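# Stack the black plate onto the white plate

## Task

Place the black plate on top of the white plate so that no part of it sticks out past the white plate's rim. It must stay there on its own, without the robot supporting it, and the robot must release it and pull away afterwards.

## Robot and tools

ROBOT. One seven-joint arm ending in a vacuum suction tool, so every motion argument is a single row of 8 numbers. The cup point is the centre of the suction cup's rim (29 mm across) when it touches nothing, and the cup opens along the cup point's own +z axis. About 7 cm back from the rim the tool gets bulkier, sticking out up to roughly 8 cm sideways, so keep that clear of objects. Joint ranges (rad), base to tool: waist -6.283 to 6.283, shoulder -2.059 to 2.094, upper arm roll -6.283 to 6.283, elbow -0.192 to 3.927, forearm roll -6.283 to 6.283, wrist pitch -1.693 to 3.142, wrist roll -6.283 to 6.283. The elbow never locks fully straight.

FRAME. All poses use the scene frame: origin on the table surface right under the arm's base, +z up, +y to the left when facing along +x. The base itself may sit slightly tilted. The printed cup point position can be a bit off, more so at long reach.

ROW LAYOUT. [x, y, z, qw, qx, qy, qz, suction]. x, y, z are an absolute target for the cup point in metres; qw..qz is an absolute orientation quaternion, w first. Repeat your chosen quaternion in every row rather than copying the reported one, which may have drifted. suction runs from -1 to 1: +1 is full vacuum (about 55 kPa under ambient), smaller values ask for that fraction, and 0.05 or less switches it off. It keeps its last value until changed. A row is rejected if its position lies more than 0.6 m from the last reported position along any axis of the cup point's frame.

execute_actions. Argument actions is a list with zero or one item; optional pictures (boolean) requests camera images. Empty list: nothing new sent, returns current state with images. Motion item: {"rows": [[8 numbers], ...], "steps": n}, 1 to 15 rows, n at most 15 (default 15), each step 1/30 s, one row per step, last row reused if rows run out; needs at least 4 steps. Wait item: {"steps": n}, n up to 300, counted from the previous result, so your reply time is included. A rejected call sends nothing. Each step the commanded pose is clipped to within 70 mm and 16 degrees of the measured pose, and inverse kinematics favours position over orientation. A far target may therefore need several calls; afterwards the arm only continues to the last clipped pose, so check the result and send the remainder. The result is captured 4 steps before the action ends; those 4 steps run while you reply. Only a result with no pending steps shows a "Hand target" line (what the controller is currently driving toward).

move. target: one row as above (absolute pose plus suction, the suction value applied at the start). speed: path top speed in m/s, 0.002 to 0.5, default 0.25; rotation limited to twice that in rad/s. Produces a straight-line path of 0.5 to 10 s (cut off at 10 s). It ignores obstacles, turns the short way, and the real cup point may lag, deviate or overshoot the speed, especially with the arm near full extension. It starts once the arm is still (or after 3 s) and finishes when the path is over and the arm rests, or 5 s past the path's end. Result adds a "move:" line: done (settled near target), off_target, moving, held or fault, plus limits (paced = pose was clipped; held = a check blocked some steps, after which the arm may jump faster than requested) and distance to target. Includes images. Faster contact and aiming further beyond the contact point both mean harder impacts.

wait. seconds, 0 to 10; nothing new is commanded, the arm holds its last clipped pose. Includes images.

zoom_image. camera: "cam_low" (672x504) or "cam_wrist" (616x616, fisheye); region [x0, y0, x1, y1] in that image's pixels, origin top-left, at most 504 by 504. Gives a finer view of the latest image.

finished_scene. scene: the current scene's number. Irreversible; reports whether the goal was met. Sending a reply with no tool call ends the run.

RESULT LINES. State gives cup point position, quaternion and velocities. "pose unreachable" means the clearance check (which treats any mount under the base as arm) altered or stopped the command; HELD marks affected steps. suction_measured is the vacuum reached; part_present turns 1 at 0.50 and back to 0 under 0.45. Joint torques are total drive output with per-unit offsets and noise, nonzero even in free air. MOTOR HOT appears from 65 °C; at 80 °C an OVER-TEMPERATURE FAULT brakes the arm until it cools. Holding loads heats motors, including while you think.

GRIPPING. Switch suction on and press the rim flat onto a smooth face of the object so it contacts all around; holes, seams or object edges under the rim leak. No seal keeps the reading near 0; an airtight seal settles up to 0.15 below the command, dipping up to 0.04 as the pump cycles. Vacuum shortens the cup, so a held object rides up to about 10 mm nearer the tool, and it can even lift a resting object. To release, set the object down on its support, then turn suction off and withdraw; contact may persist until you are 15 mm away. If the cup seals to the table, switch suction off to free it.

FAULTS AND CARE. Load limits (N m): waist 45.5, shoulder 45.5, upper arm roll 27.3, elbow 27.3, forearm roll 27.3, wrist pitch 18.2, wrist roll 18.2. Reaching one stops the arm, backs that joint off, freezes it 10 s and drops the rest of the call. Objects may occasionally get nudged by something else. Never let anything leave the table; avoid dropping, slamming, striking or shoving objects, and confirm the plate stays put after you let go.

Each tool is called after "Emit:" by a JSON object that holds its "op" and its "data".

## Session

Emit:
{"op": "execute_actions", "data": {"actions": []}}

Scene clock: 0.00 s of 4900.00 s.
end_effector_position=(+0.4006, -0.0213, +0.3030) suction_measured=0.00 part_present=0 end_effector_quat_wxyz=(-0.000, +0.027, +1.000, +0.001) end_effector_velocity=(+0.000, +0.000, +0.000) end_effector_angular_velocity=(+0.001, -0.003, -0.001)
Joint positions: [-0.003 -0.249 -0.001  0.919  0.001  1.167  2.358]
Joint velocities: [ 0.001 -0.001 -0.    -0.     0.001 -0.002  0.001]
Joint torques (N m, as the arm reports them, + toward a larger angle): no reading
Motor temperatures (°C, as the motors report them): [29 32 35 37 31 30 31]
Hand target: +0.401, -0.021, +0.303; -0.000, +0.027, +1.000, +0.001

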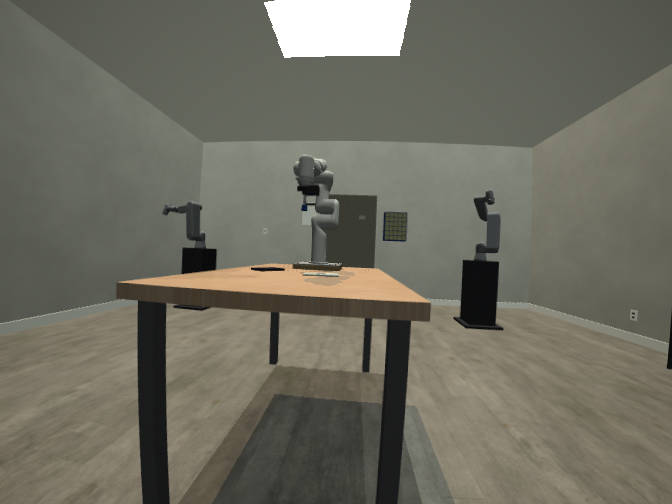

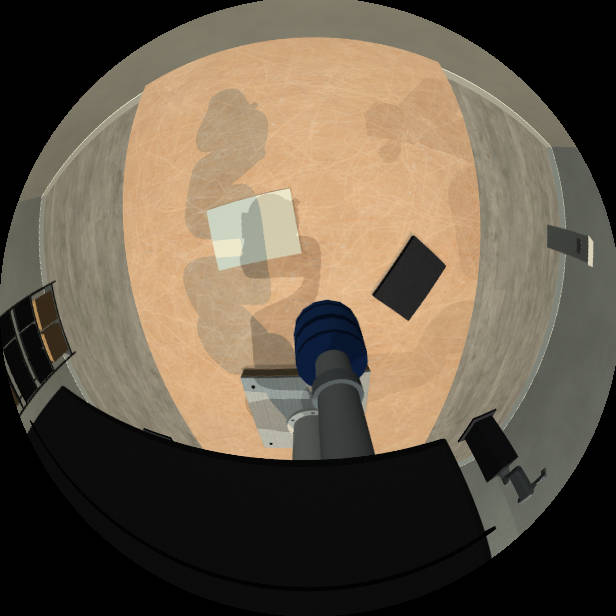

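Emit:
{"op": "move", "data": {"target": [0.37,-0.2,0.1,0,0.027,1,0,0]}}

Scene clock: 2.00 s of 4900.00 s.
end_effector_position=(+0.3692, -0.2001, +0.1004) suction_measured=0.00 part_present=0 end_effector_quat_wxyz=(+0.000, +0.027, +1.000, -0.001) end_effector_velocity=(-0.000, -0.000, -0.003) end_effector_angular_velocity=(+0.004, +0.004, +0.002)
Joint positions: [-0.208  0.156 -0.234  0.708  0.065  0.552  1.867]
Joint velocities: [-0.003  0.01   0.002  0.003  0.007 -0.001 -0.009]
Joint torques (N m, as the arm reports them, + toward a larger angle): [  0.78 -13.57  -1.37  12.43  -1.17  -1.64   0.38]
Motor temperatures (°C, as the motors report them): [29 32 35 37 31 30 31]
Hand target: +0.369, -0.200, +0.100; -0.000, +0.027, +1.000, -0.001
Off the commanded pose: 0.001 m, 0 deg.
Kept back: nothing.
move: done

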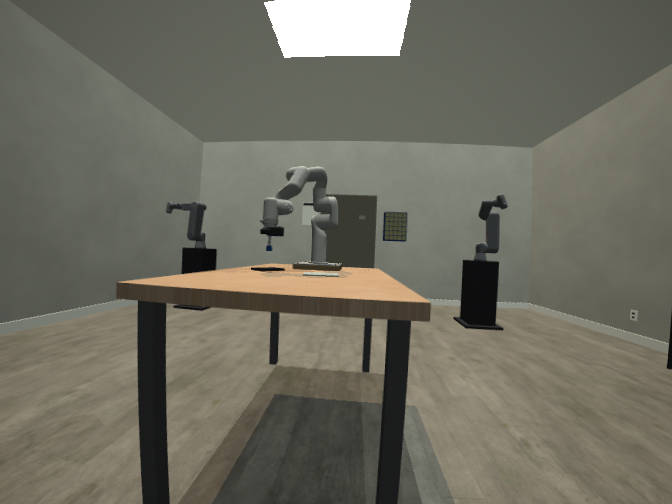

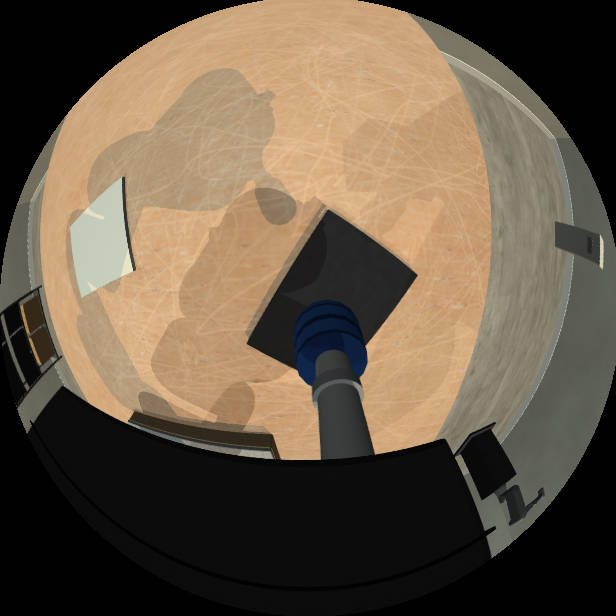

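Emit:
{"op": "move", "data": {"target": [0.345,-0.212,0.04,0,0.027,1,0,0]}}

Scene clock: 3.20 s of 4900.00 s.
end_effector_position=(+0.3450, -0.2120, +0.0404) suction_measured=0.00 part_present=0 end_effector_quat_wxyz=(-0.000, +0.027, +1.000, -0.001) end_effector_velocity=(-0.000, -0.001, -0.002) end_effector_angular_velocity=(+0.002, -0.003, -0.000)
Joint positions: [-0.267  0.303 -0.209  0.656  0.173  0.361  1.733]
Joint velocities: [-0.008  0.007  0.006  0.001  0.01  -0.008 -0.011]
Joint torques (N m, as the arm reports them, + toward a larger angle): [  0.2  -14.19  -1.77  10.29  -1.11  -1.63   0.41]
Motor temperatures (°C, as the motors report them): [29 32 35 37 31 30 31]
Hand target: +0.345, -0.212, +0.040; -0.000, +0.027, +1.000, -0.000
Off the commanded pose: 0.000 m, 0 deg.
Kept back: nothing.
move: done

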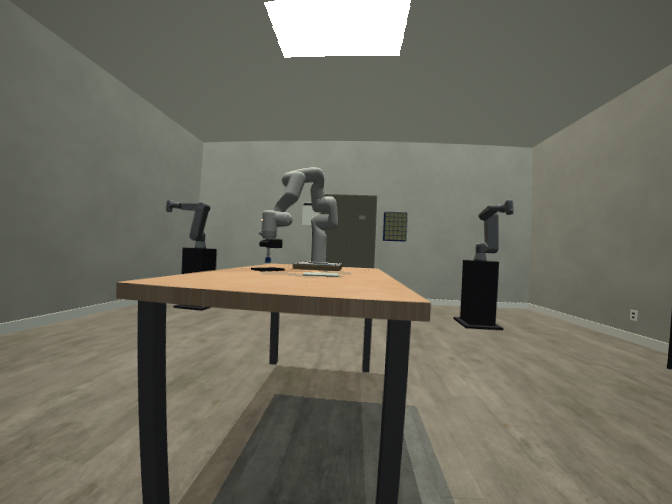

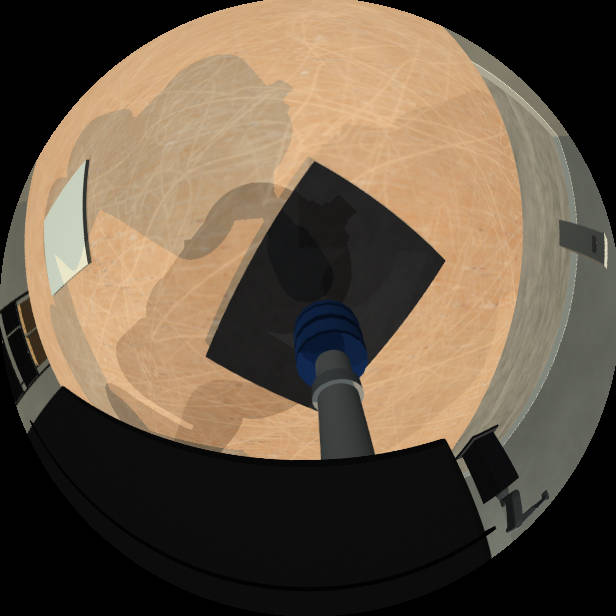

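Well centred.

Emit:
{"op": "move", "data": {"target": [0.345,-0.212,0.008,0,0.027,1,0,1], "speed": 0.03}}

Scene clock: 4.83 s of 4900.00 s.
end_effector_position=(+0.3449, -0.2120, +0.0082) suction_measured=0.41 part_present=0 end_effector_quat_wxyz=(-0.000, +0.027, +1.000, -0.000) end_effector_velocity=(+0.001, -0.001, -0.001) end_effector_angular_velocity=(-0.002, -0.004, -0.001)
Joint positions: [-0.305  0.409 -0.159  0.675  0.233  0.274  1.686]
Joint velocities: [-0.005  0.006  0.004  0.003  0.004 -0.008 -0.004]
Joint torques (N m, as the arm reports them, + toward a larger angle): [  0.58 -15.9   -2.11   9.67  -1.28  -1.75   0.33]
Motor temperatures (°C, as the motors report them): [29 32 35 38 31 30 31]
Hand target: +0.345, -0.212, +0.008; -0.000, +0.027, +1.000, -0.000
Off the commanded pose: 0.000 m, 0 deg.
Kept back: nothing.
move: done

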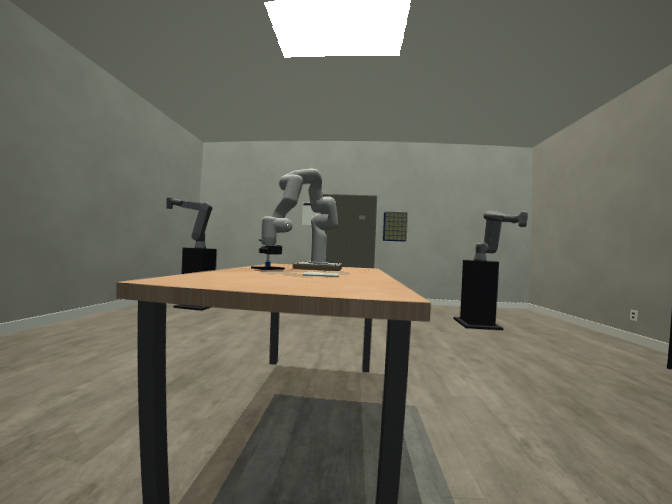

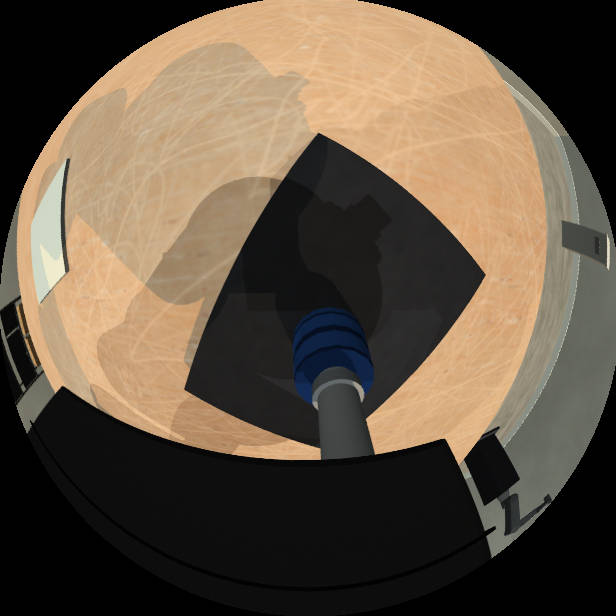

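Emit:
{"op": "move", "data": {"target": [0.345,-0.212,0.05,0,0.027,1,0,1], "speed": 0.06}}

Emit:
{"op": "move", "data": {"target": [0.44,0.08,0.05,0,0.415,0.91,0,1]}}

Scene clock: 6.17 s of 4900.00 s.
end_effector_position=(+0.3450, -0.2119, +0.0496) suction_measured=1.00 part_present=1 end_effector_quat_wxyz=(+0.000, +0.027, +1.000, +0.000) end_effector_velocity=(+0.000, -0.000, +0.003) end_effector_angular_velocity=(-0.001, +0.000, +0.000)
Joint positions: [-0.263  0.273 -0.217  0.653  0.156  0.388  1.745]
Joint velocities: [ 0.004 -0.009 -0.005 -0.001 -0.008  0.008  0.006]
Joint torques (N m, as the arm reports them, + toward a larger angle): [  0.63 -14.78  -1.66  11.2   -1.21  -1.64   0.46]
Motor temperatures (°C, as the motors report them): [29 32 35 38 31 30 31]
Hand target: +0.345, -0.212, +0.050; +0.000, +0.027, +1.000, +0.000
Off the commanded pose: 0.000 m, 0 deg.
Kept back: nothing.
move: done

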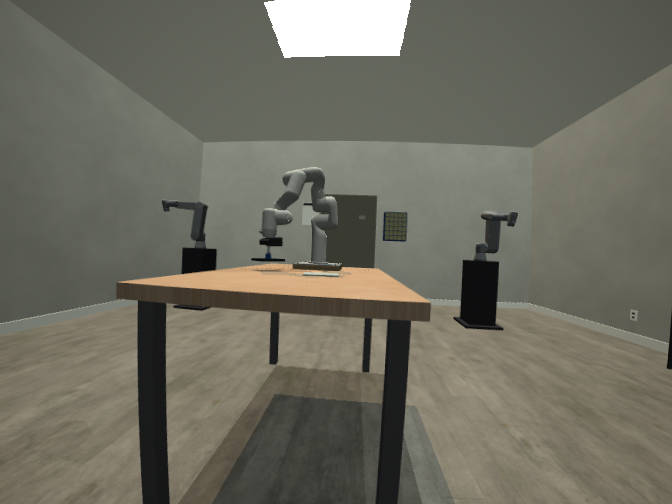

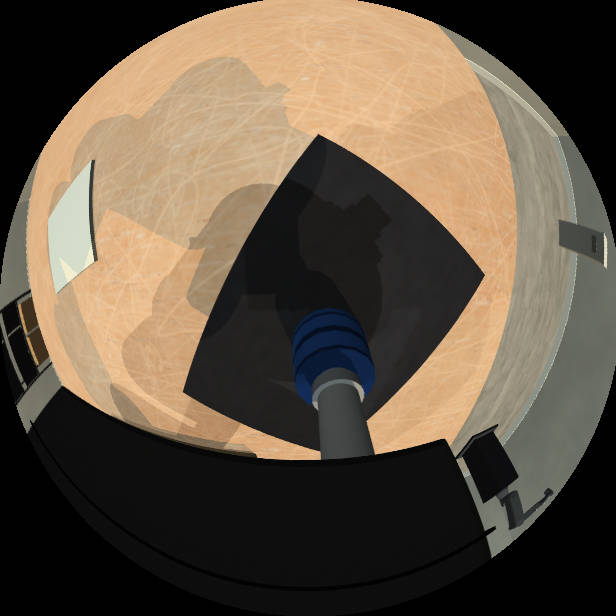

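Scene clock: 8.40 s of 4900.00 s.
end_effector_position=(+0.4412, +0.0794, +0.0500) suction_measured=1.00 part_present=1 end_effector_quat_wxyz=(-0.000, +0.415, +0.910, +0.001) end_effector_velocity=(+0.001, +0.003, -0.001) end_effector_angular_velocity=(-0.010, +0.004, -0.005)
Joint positions: [ 0.404  0.366 -0.165  0.813  0.136  0.451  3.29 ]
Joint velocities: [ 0.017  0.008 -0.008  0.011 -0.015  0.009  0.028]
Joint torques (N m, as the arm reports them, + toward a larger angle): [  0.61 -17.19  -2.04  12.24  -0.76  -1.7    0.35]
Motor temperatures (°C, as the motors report them): [29 32 35 38 31 30 31]
Hand target: +0.441, +0.080, +0.050; -0.000, +0.415, +0.910, +0.001
Off the commanded pose: 0.001 m, 0 deg.
Kept back: nothing.
move: done

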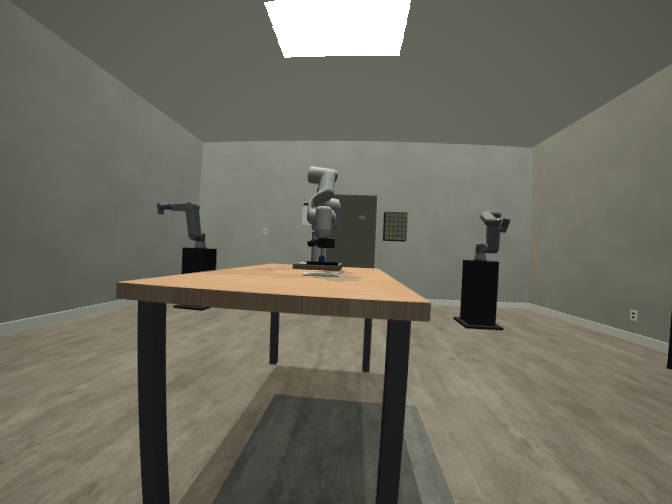

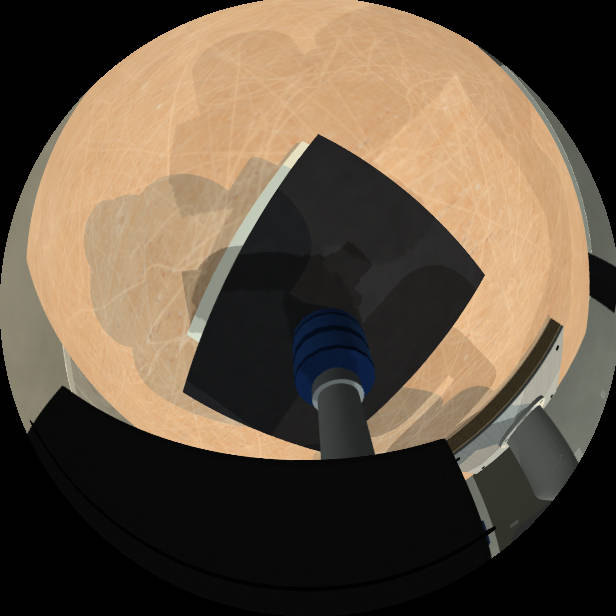

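Emit:
{"op": "move", "data": {"target": [0.447,0.077,0.026,0,0.415,0.91,0,1], "speed": 0.04}}

Scene clock: 9.63 s of 4900.00 s.
end_effector_position=(+0.4470, +0.0770, +0.0263) suction_measured=1.00 part_present=1 end_effector_quat_wxyz=(+0.000, +0.415, +0.910, -0.000) end_effector_velocity=(+0.000, +0.000, -0.002) end_effector_angular_velocity=(+0.000, +0.001, +0.000)
Joint positions: [ 0.386  0.446 -0.149  0.842  0.159  0.403  3.268]
Joint velocities: [-0.002  0.008  0.003  0.003  0.003 -0.004 -0.002]
Joint torques (N m, as the arm reports them, + toward a larger angle): [  0.2  -17.77  -2.02  11.56  -1.18  -1.73   0.39]
Motor temperatures (°C, as the motors report them): [29 32 35 38 31 30 31]
Hand target: +0.447, +0.077, +0.026; +0.000, +0.415, +0.910, -0.000
Off the commanded pose: 0.000 m, 0 deg.
Kept back: nothing.
move: done

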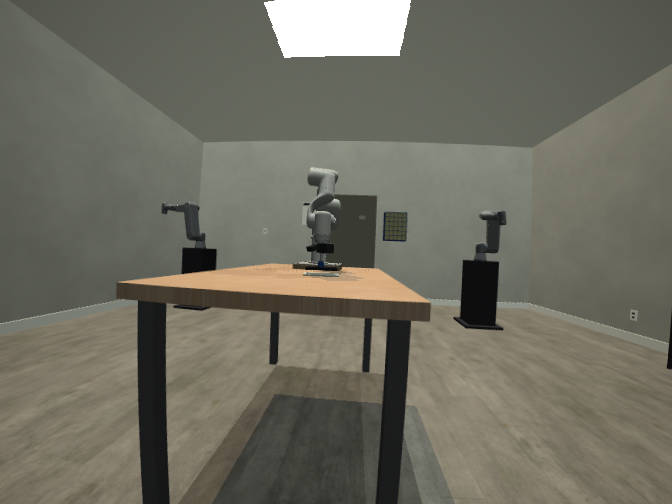

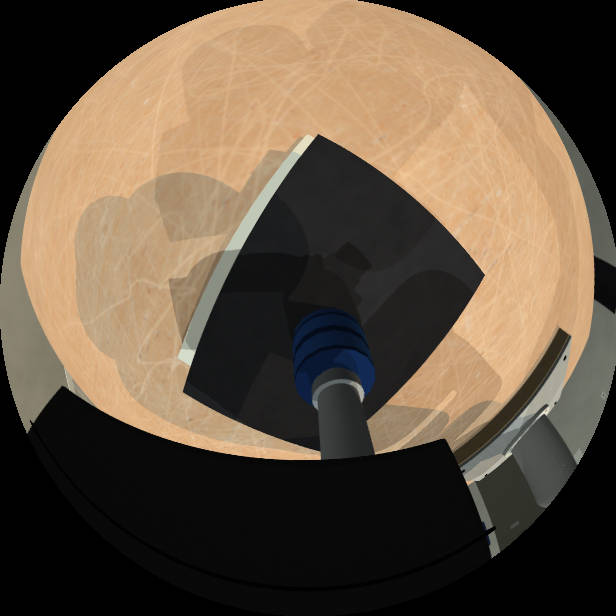

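Emit:
{"op": "move", "data": {"target": [0.449,0.076,0.014,0,0.415,0.91,0,1], "speed": 0.015}}

Scene clock: 10.93 s of 4900.00 s.
end_effector_position=(+0.4489, +0.0760, +0.0142) suction_measured=1.00 part_present=1 end_effector_quat_wxyz=(+0.000, +0.415, +0.910, -0.000) end_effector_velocity=(+0.001, +0.001, -0.002) end_effector_angular_velocity=(+0.001, -0.001, +0.000)
Joint positions: [ 0.375  0.485 -0.139  0.855  0.17   0.378  3.256]
Joint velocities: [-0.002  0.007  0.003  0.003  0.002 -0.005 -0.002]
Joint torques (N m, as the arm reports them, + toward a larger angle): [  0.3  -18.25  -2.46  11.31  -1.27  -1.71   0.35]
Motor temperatures (°C, as the motors report them): [29 32 35 38 31 30 31]
Hand target: +0.449, +0.076, +0.014; +0.000, +0.415, +0.910, -0.000
Off the commanded pose: 0.000 m, 0 deg.
Kept back: nothing.
move: done

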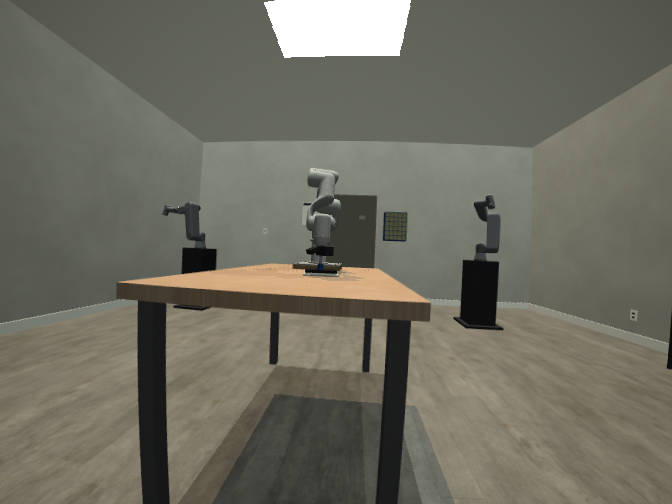

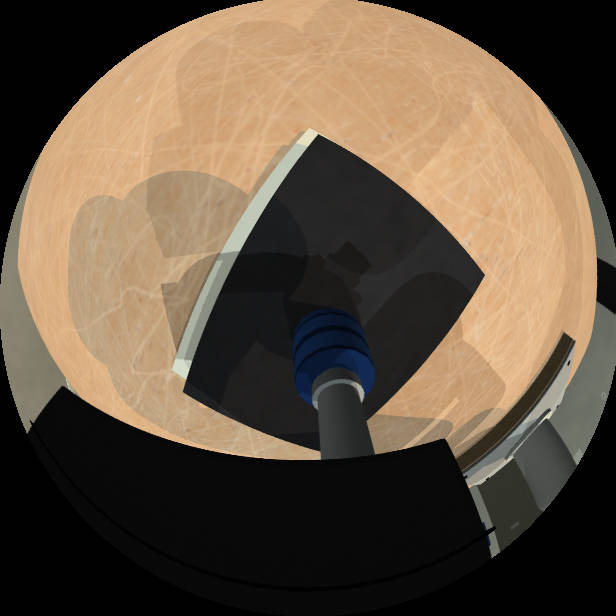

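Emit:
{"op": "move", "data": {"target": [0.451,0.075,0.008,0,0.427,0.904,0,1], "speed": 0.012}}

Emit:
{"op": "execute_actions", "data": {"actions": [{"rows":[[0.451,0.075,0.008,0,0.427,0.904,0,0]]}]}}

Emit:
{"op": "move", "data": {"target": [0.42,0.11,0.15,0,0.427,0.904,0,0], "speed": 0.12}}

Scene clock: 12.50 s of 4900.00 s.
end_effector_position=(+0.4509, +0.0750, +0.0081) suction_measured=1.00 part_present=1 end_effector_quat_wxyz=(+0.000, +0.427, +0.904, -0.000) end_effector_velocity=(+0.001, -0.000, -0.001) end_effector_angular_velocity=(+0.000, -0.001, -0.006)
Joint positions: [ 0.373  0.506 -0.138  0.866  0.182  0.367  3.271]
Joint velocities: [-0.     0.004 -0.     0.002  0.002 -0.003  0.004]
Joint torques (N m, as the arm reports them, + toward a larger angle): [  0.99 -18.4   -2.28  11.13  -1.13  -1.85   0.51]
Motor temperatures (°C, as the motors report them): [29 32 35 38 31 30 31]
Hand target: +0.451, +0.075, +0.008; +0.000, +0.427, +0.904, -0.000
Off the commanded pose: 0.000 m, 0 deg.
Kept back: nothing.
move: done

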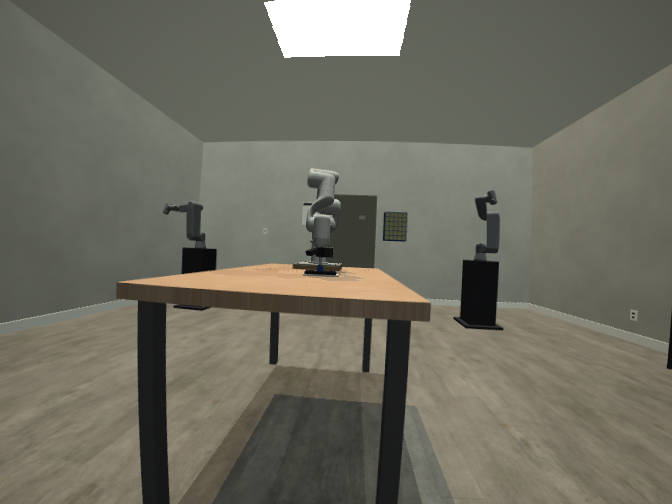

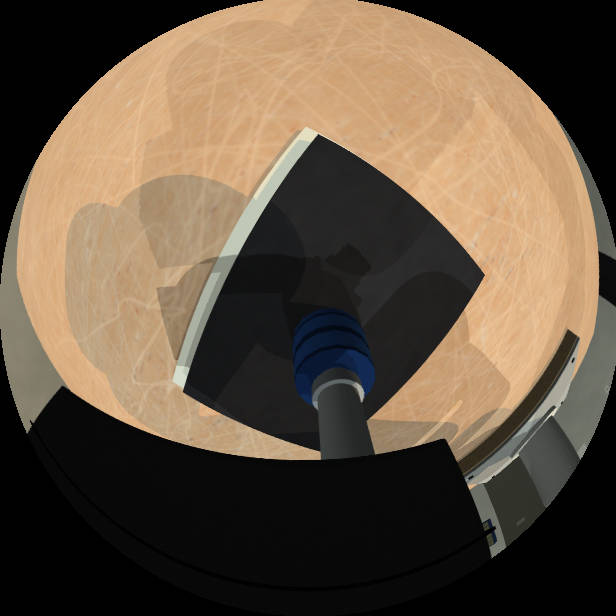

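Scene clock: 12.87 s of 4900.00 s.
end_effector_position=(+0.4516, +0.0751, +0.0085) suction_measured=0.00 part_present=0 end_effector_quat_wxyz=(+0.001, +0.427, +0.904, +0.000) end_effector_velocity=(-0.002, -0.000, -0.002) end_effector_angular_velocity=(-0.001, +0.005, -0.000)
Joint positions: [ 0.373  0.506 -0.138  0.867  0.182  0.367  3.271]
Joint velocities: [-0.     0.003  0.    -0.001 -0.     0.001  0.001]
Joint torques (N m, as the arm reports them, + toward a larger angle): [  0.46 -15.6   -2.02   9.16  -1.36  -1.33   0.5 ]
Motor temperatures (°C, as the motors report them): [29 32 35 38 31 30 31]
Steps of this call (steps 1 to 11: the first 11 steps of this action). Readings (end_effector_position | what the end effector reports):
1: (+0.4510, +0.0750, +0.0081) | suction_measured=0.08 part_present=0
2: (+0.4514, +0.0750, +0.0084) | suction_measured=0.00 part_present=0
4: (+0.4521, +0.0752, +0.0091) | suction_measured=0.00 part_present=0
8: (+0.4518, +0.0751, +0.0087) | suction_measured=0.00 part_present=0
11: the state above

Scene clock: 14.87 s of 4900.00 s.
end_effector_position=(+0.4201, +0.1103, +0.1495) suction_measured=0.00 part_present=0 end_effector_quat_wxyz=(-0.001, +0.427, +0.904, +0.000) end_effector_velocity=(-0.000, +0.001, +0.003) end_effector_angular_velocity=(+0.001, -0.001, -0.000)
Joint positions: [ 0.487  0.077 -0.181  0.791  0.02   0.714  3.481]
Joint velocities: [ 0.001 -0.007  0.001  0.001 -0.002  0.006  0.003]
Joint torques (N m, as the arm reports them, + toward a larger angle): [  0.24 -13.83  -0.68  14.21  -1.12  -1.73   0.3 ]
Motor temperatures (°C, as the motors report them): [29 32 35 38 31 30 31]
Hand target: +0.420, +0.110, +0.150; -0.000, +0.427, +0.904, +0.001
Off your previous action's commanded pose: 0.001 m, 0 deg at its last step (step 4 of this call).
Off the commanded pose: 0.001 m, 0 deg.
Kept back: nothing.
move: done

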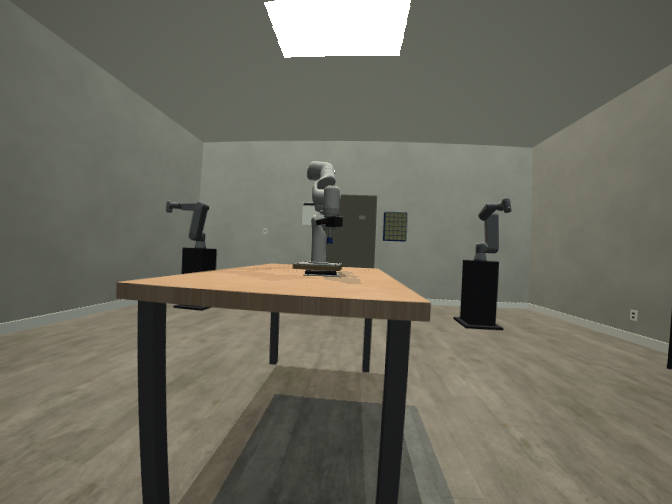

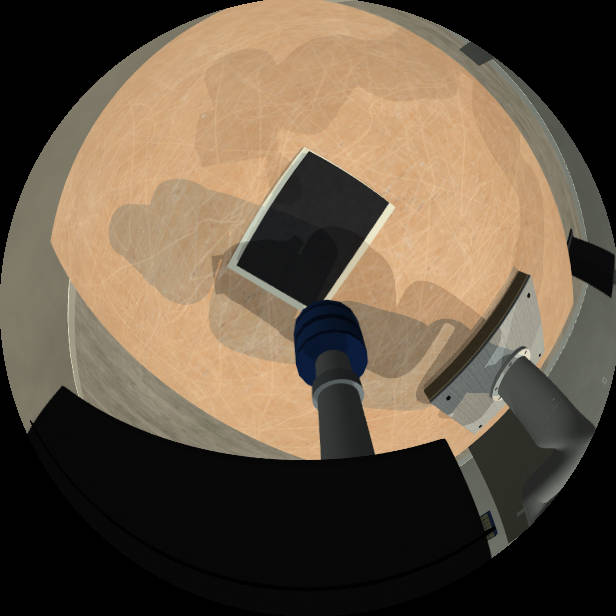

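Emit:
{"op": "finished_scene", "data": {"scene": 1}}

The scene is finished: the task was done.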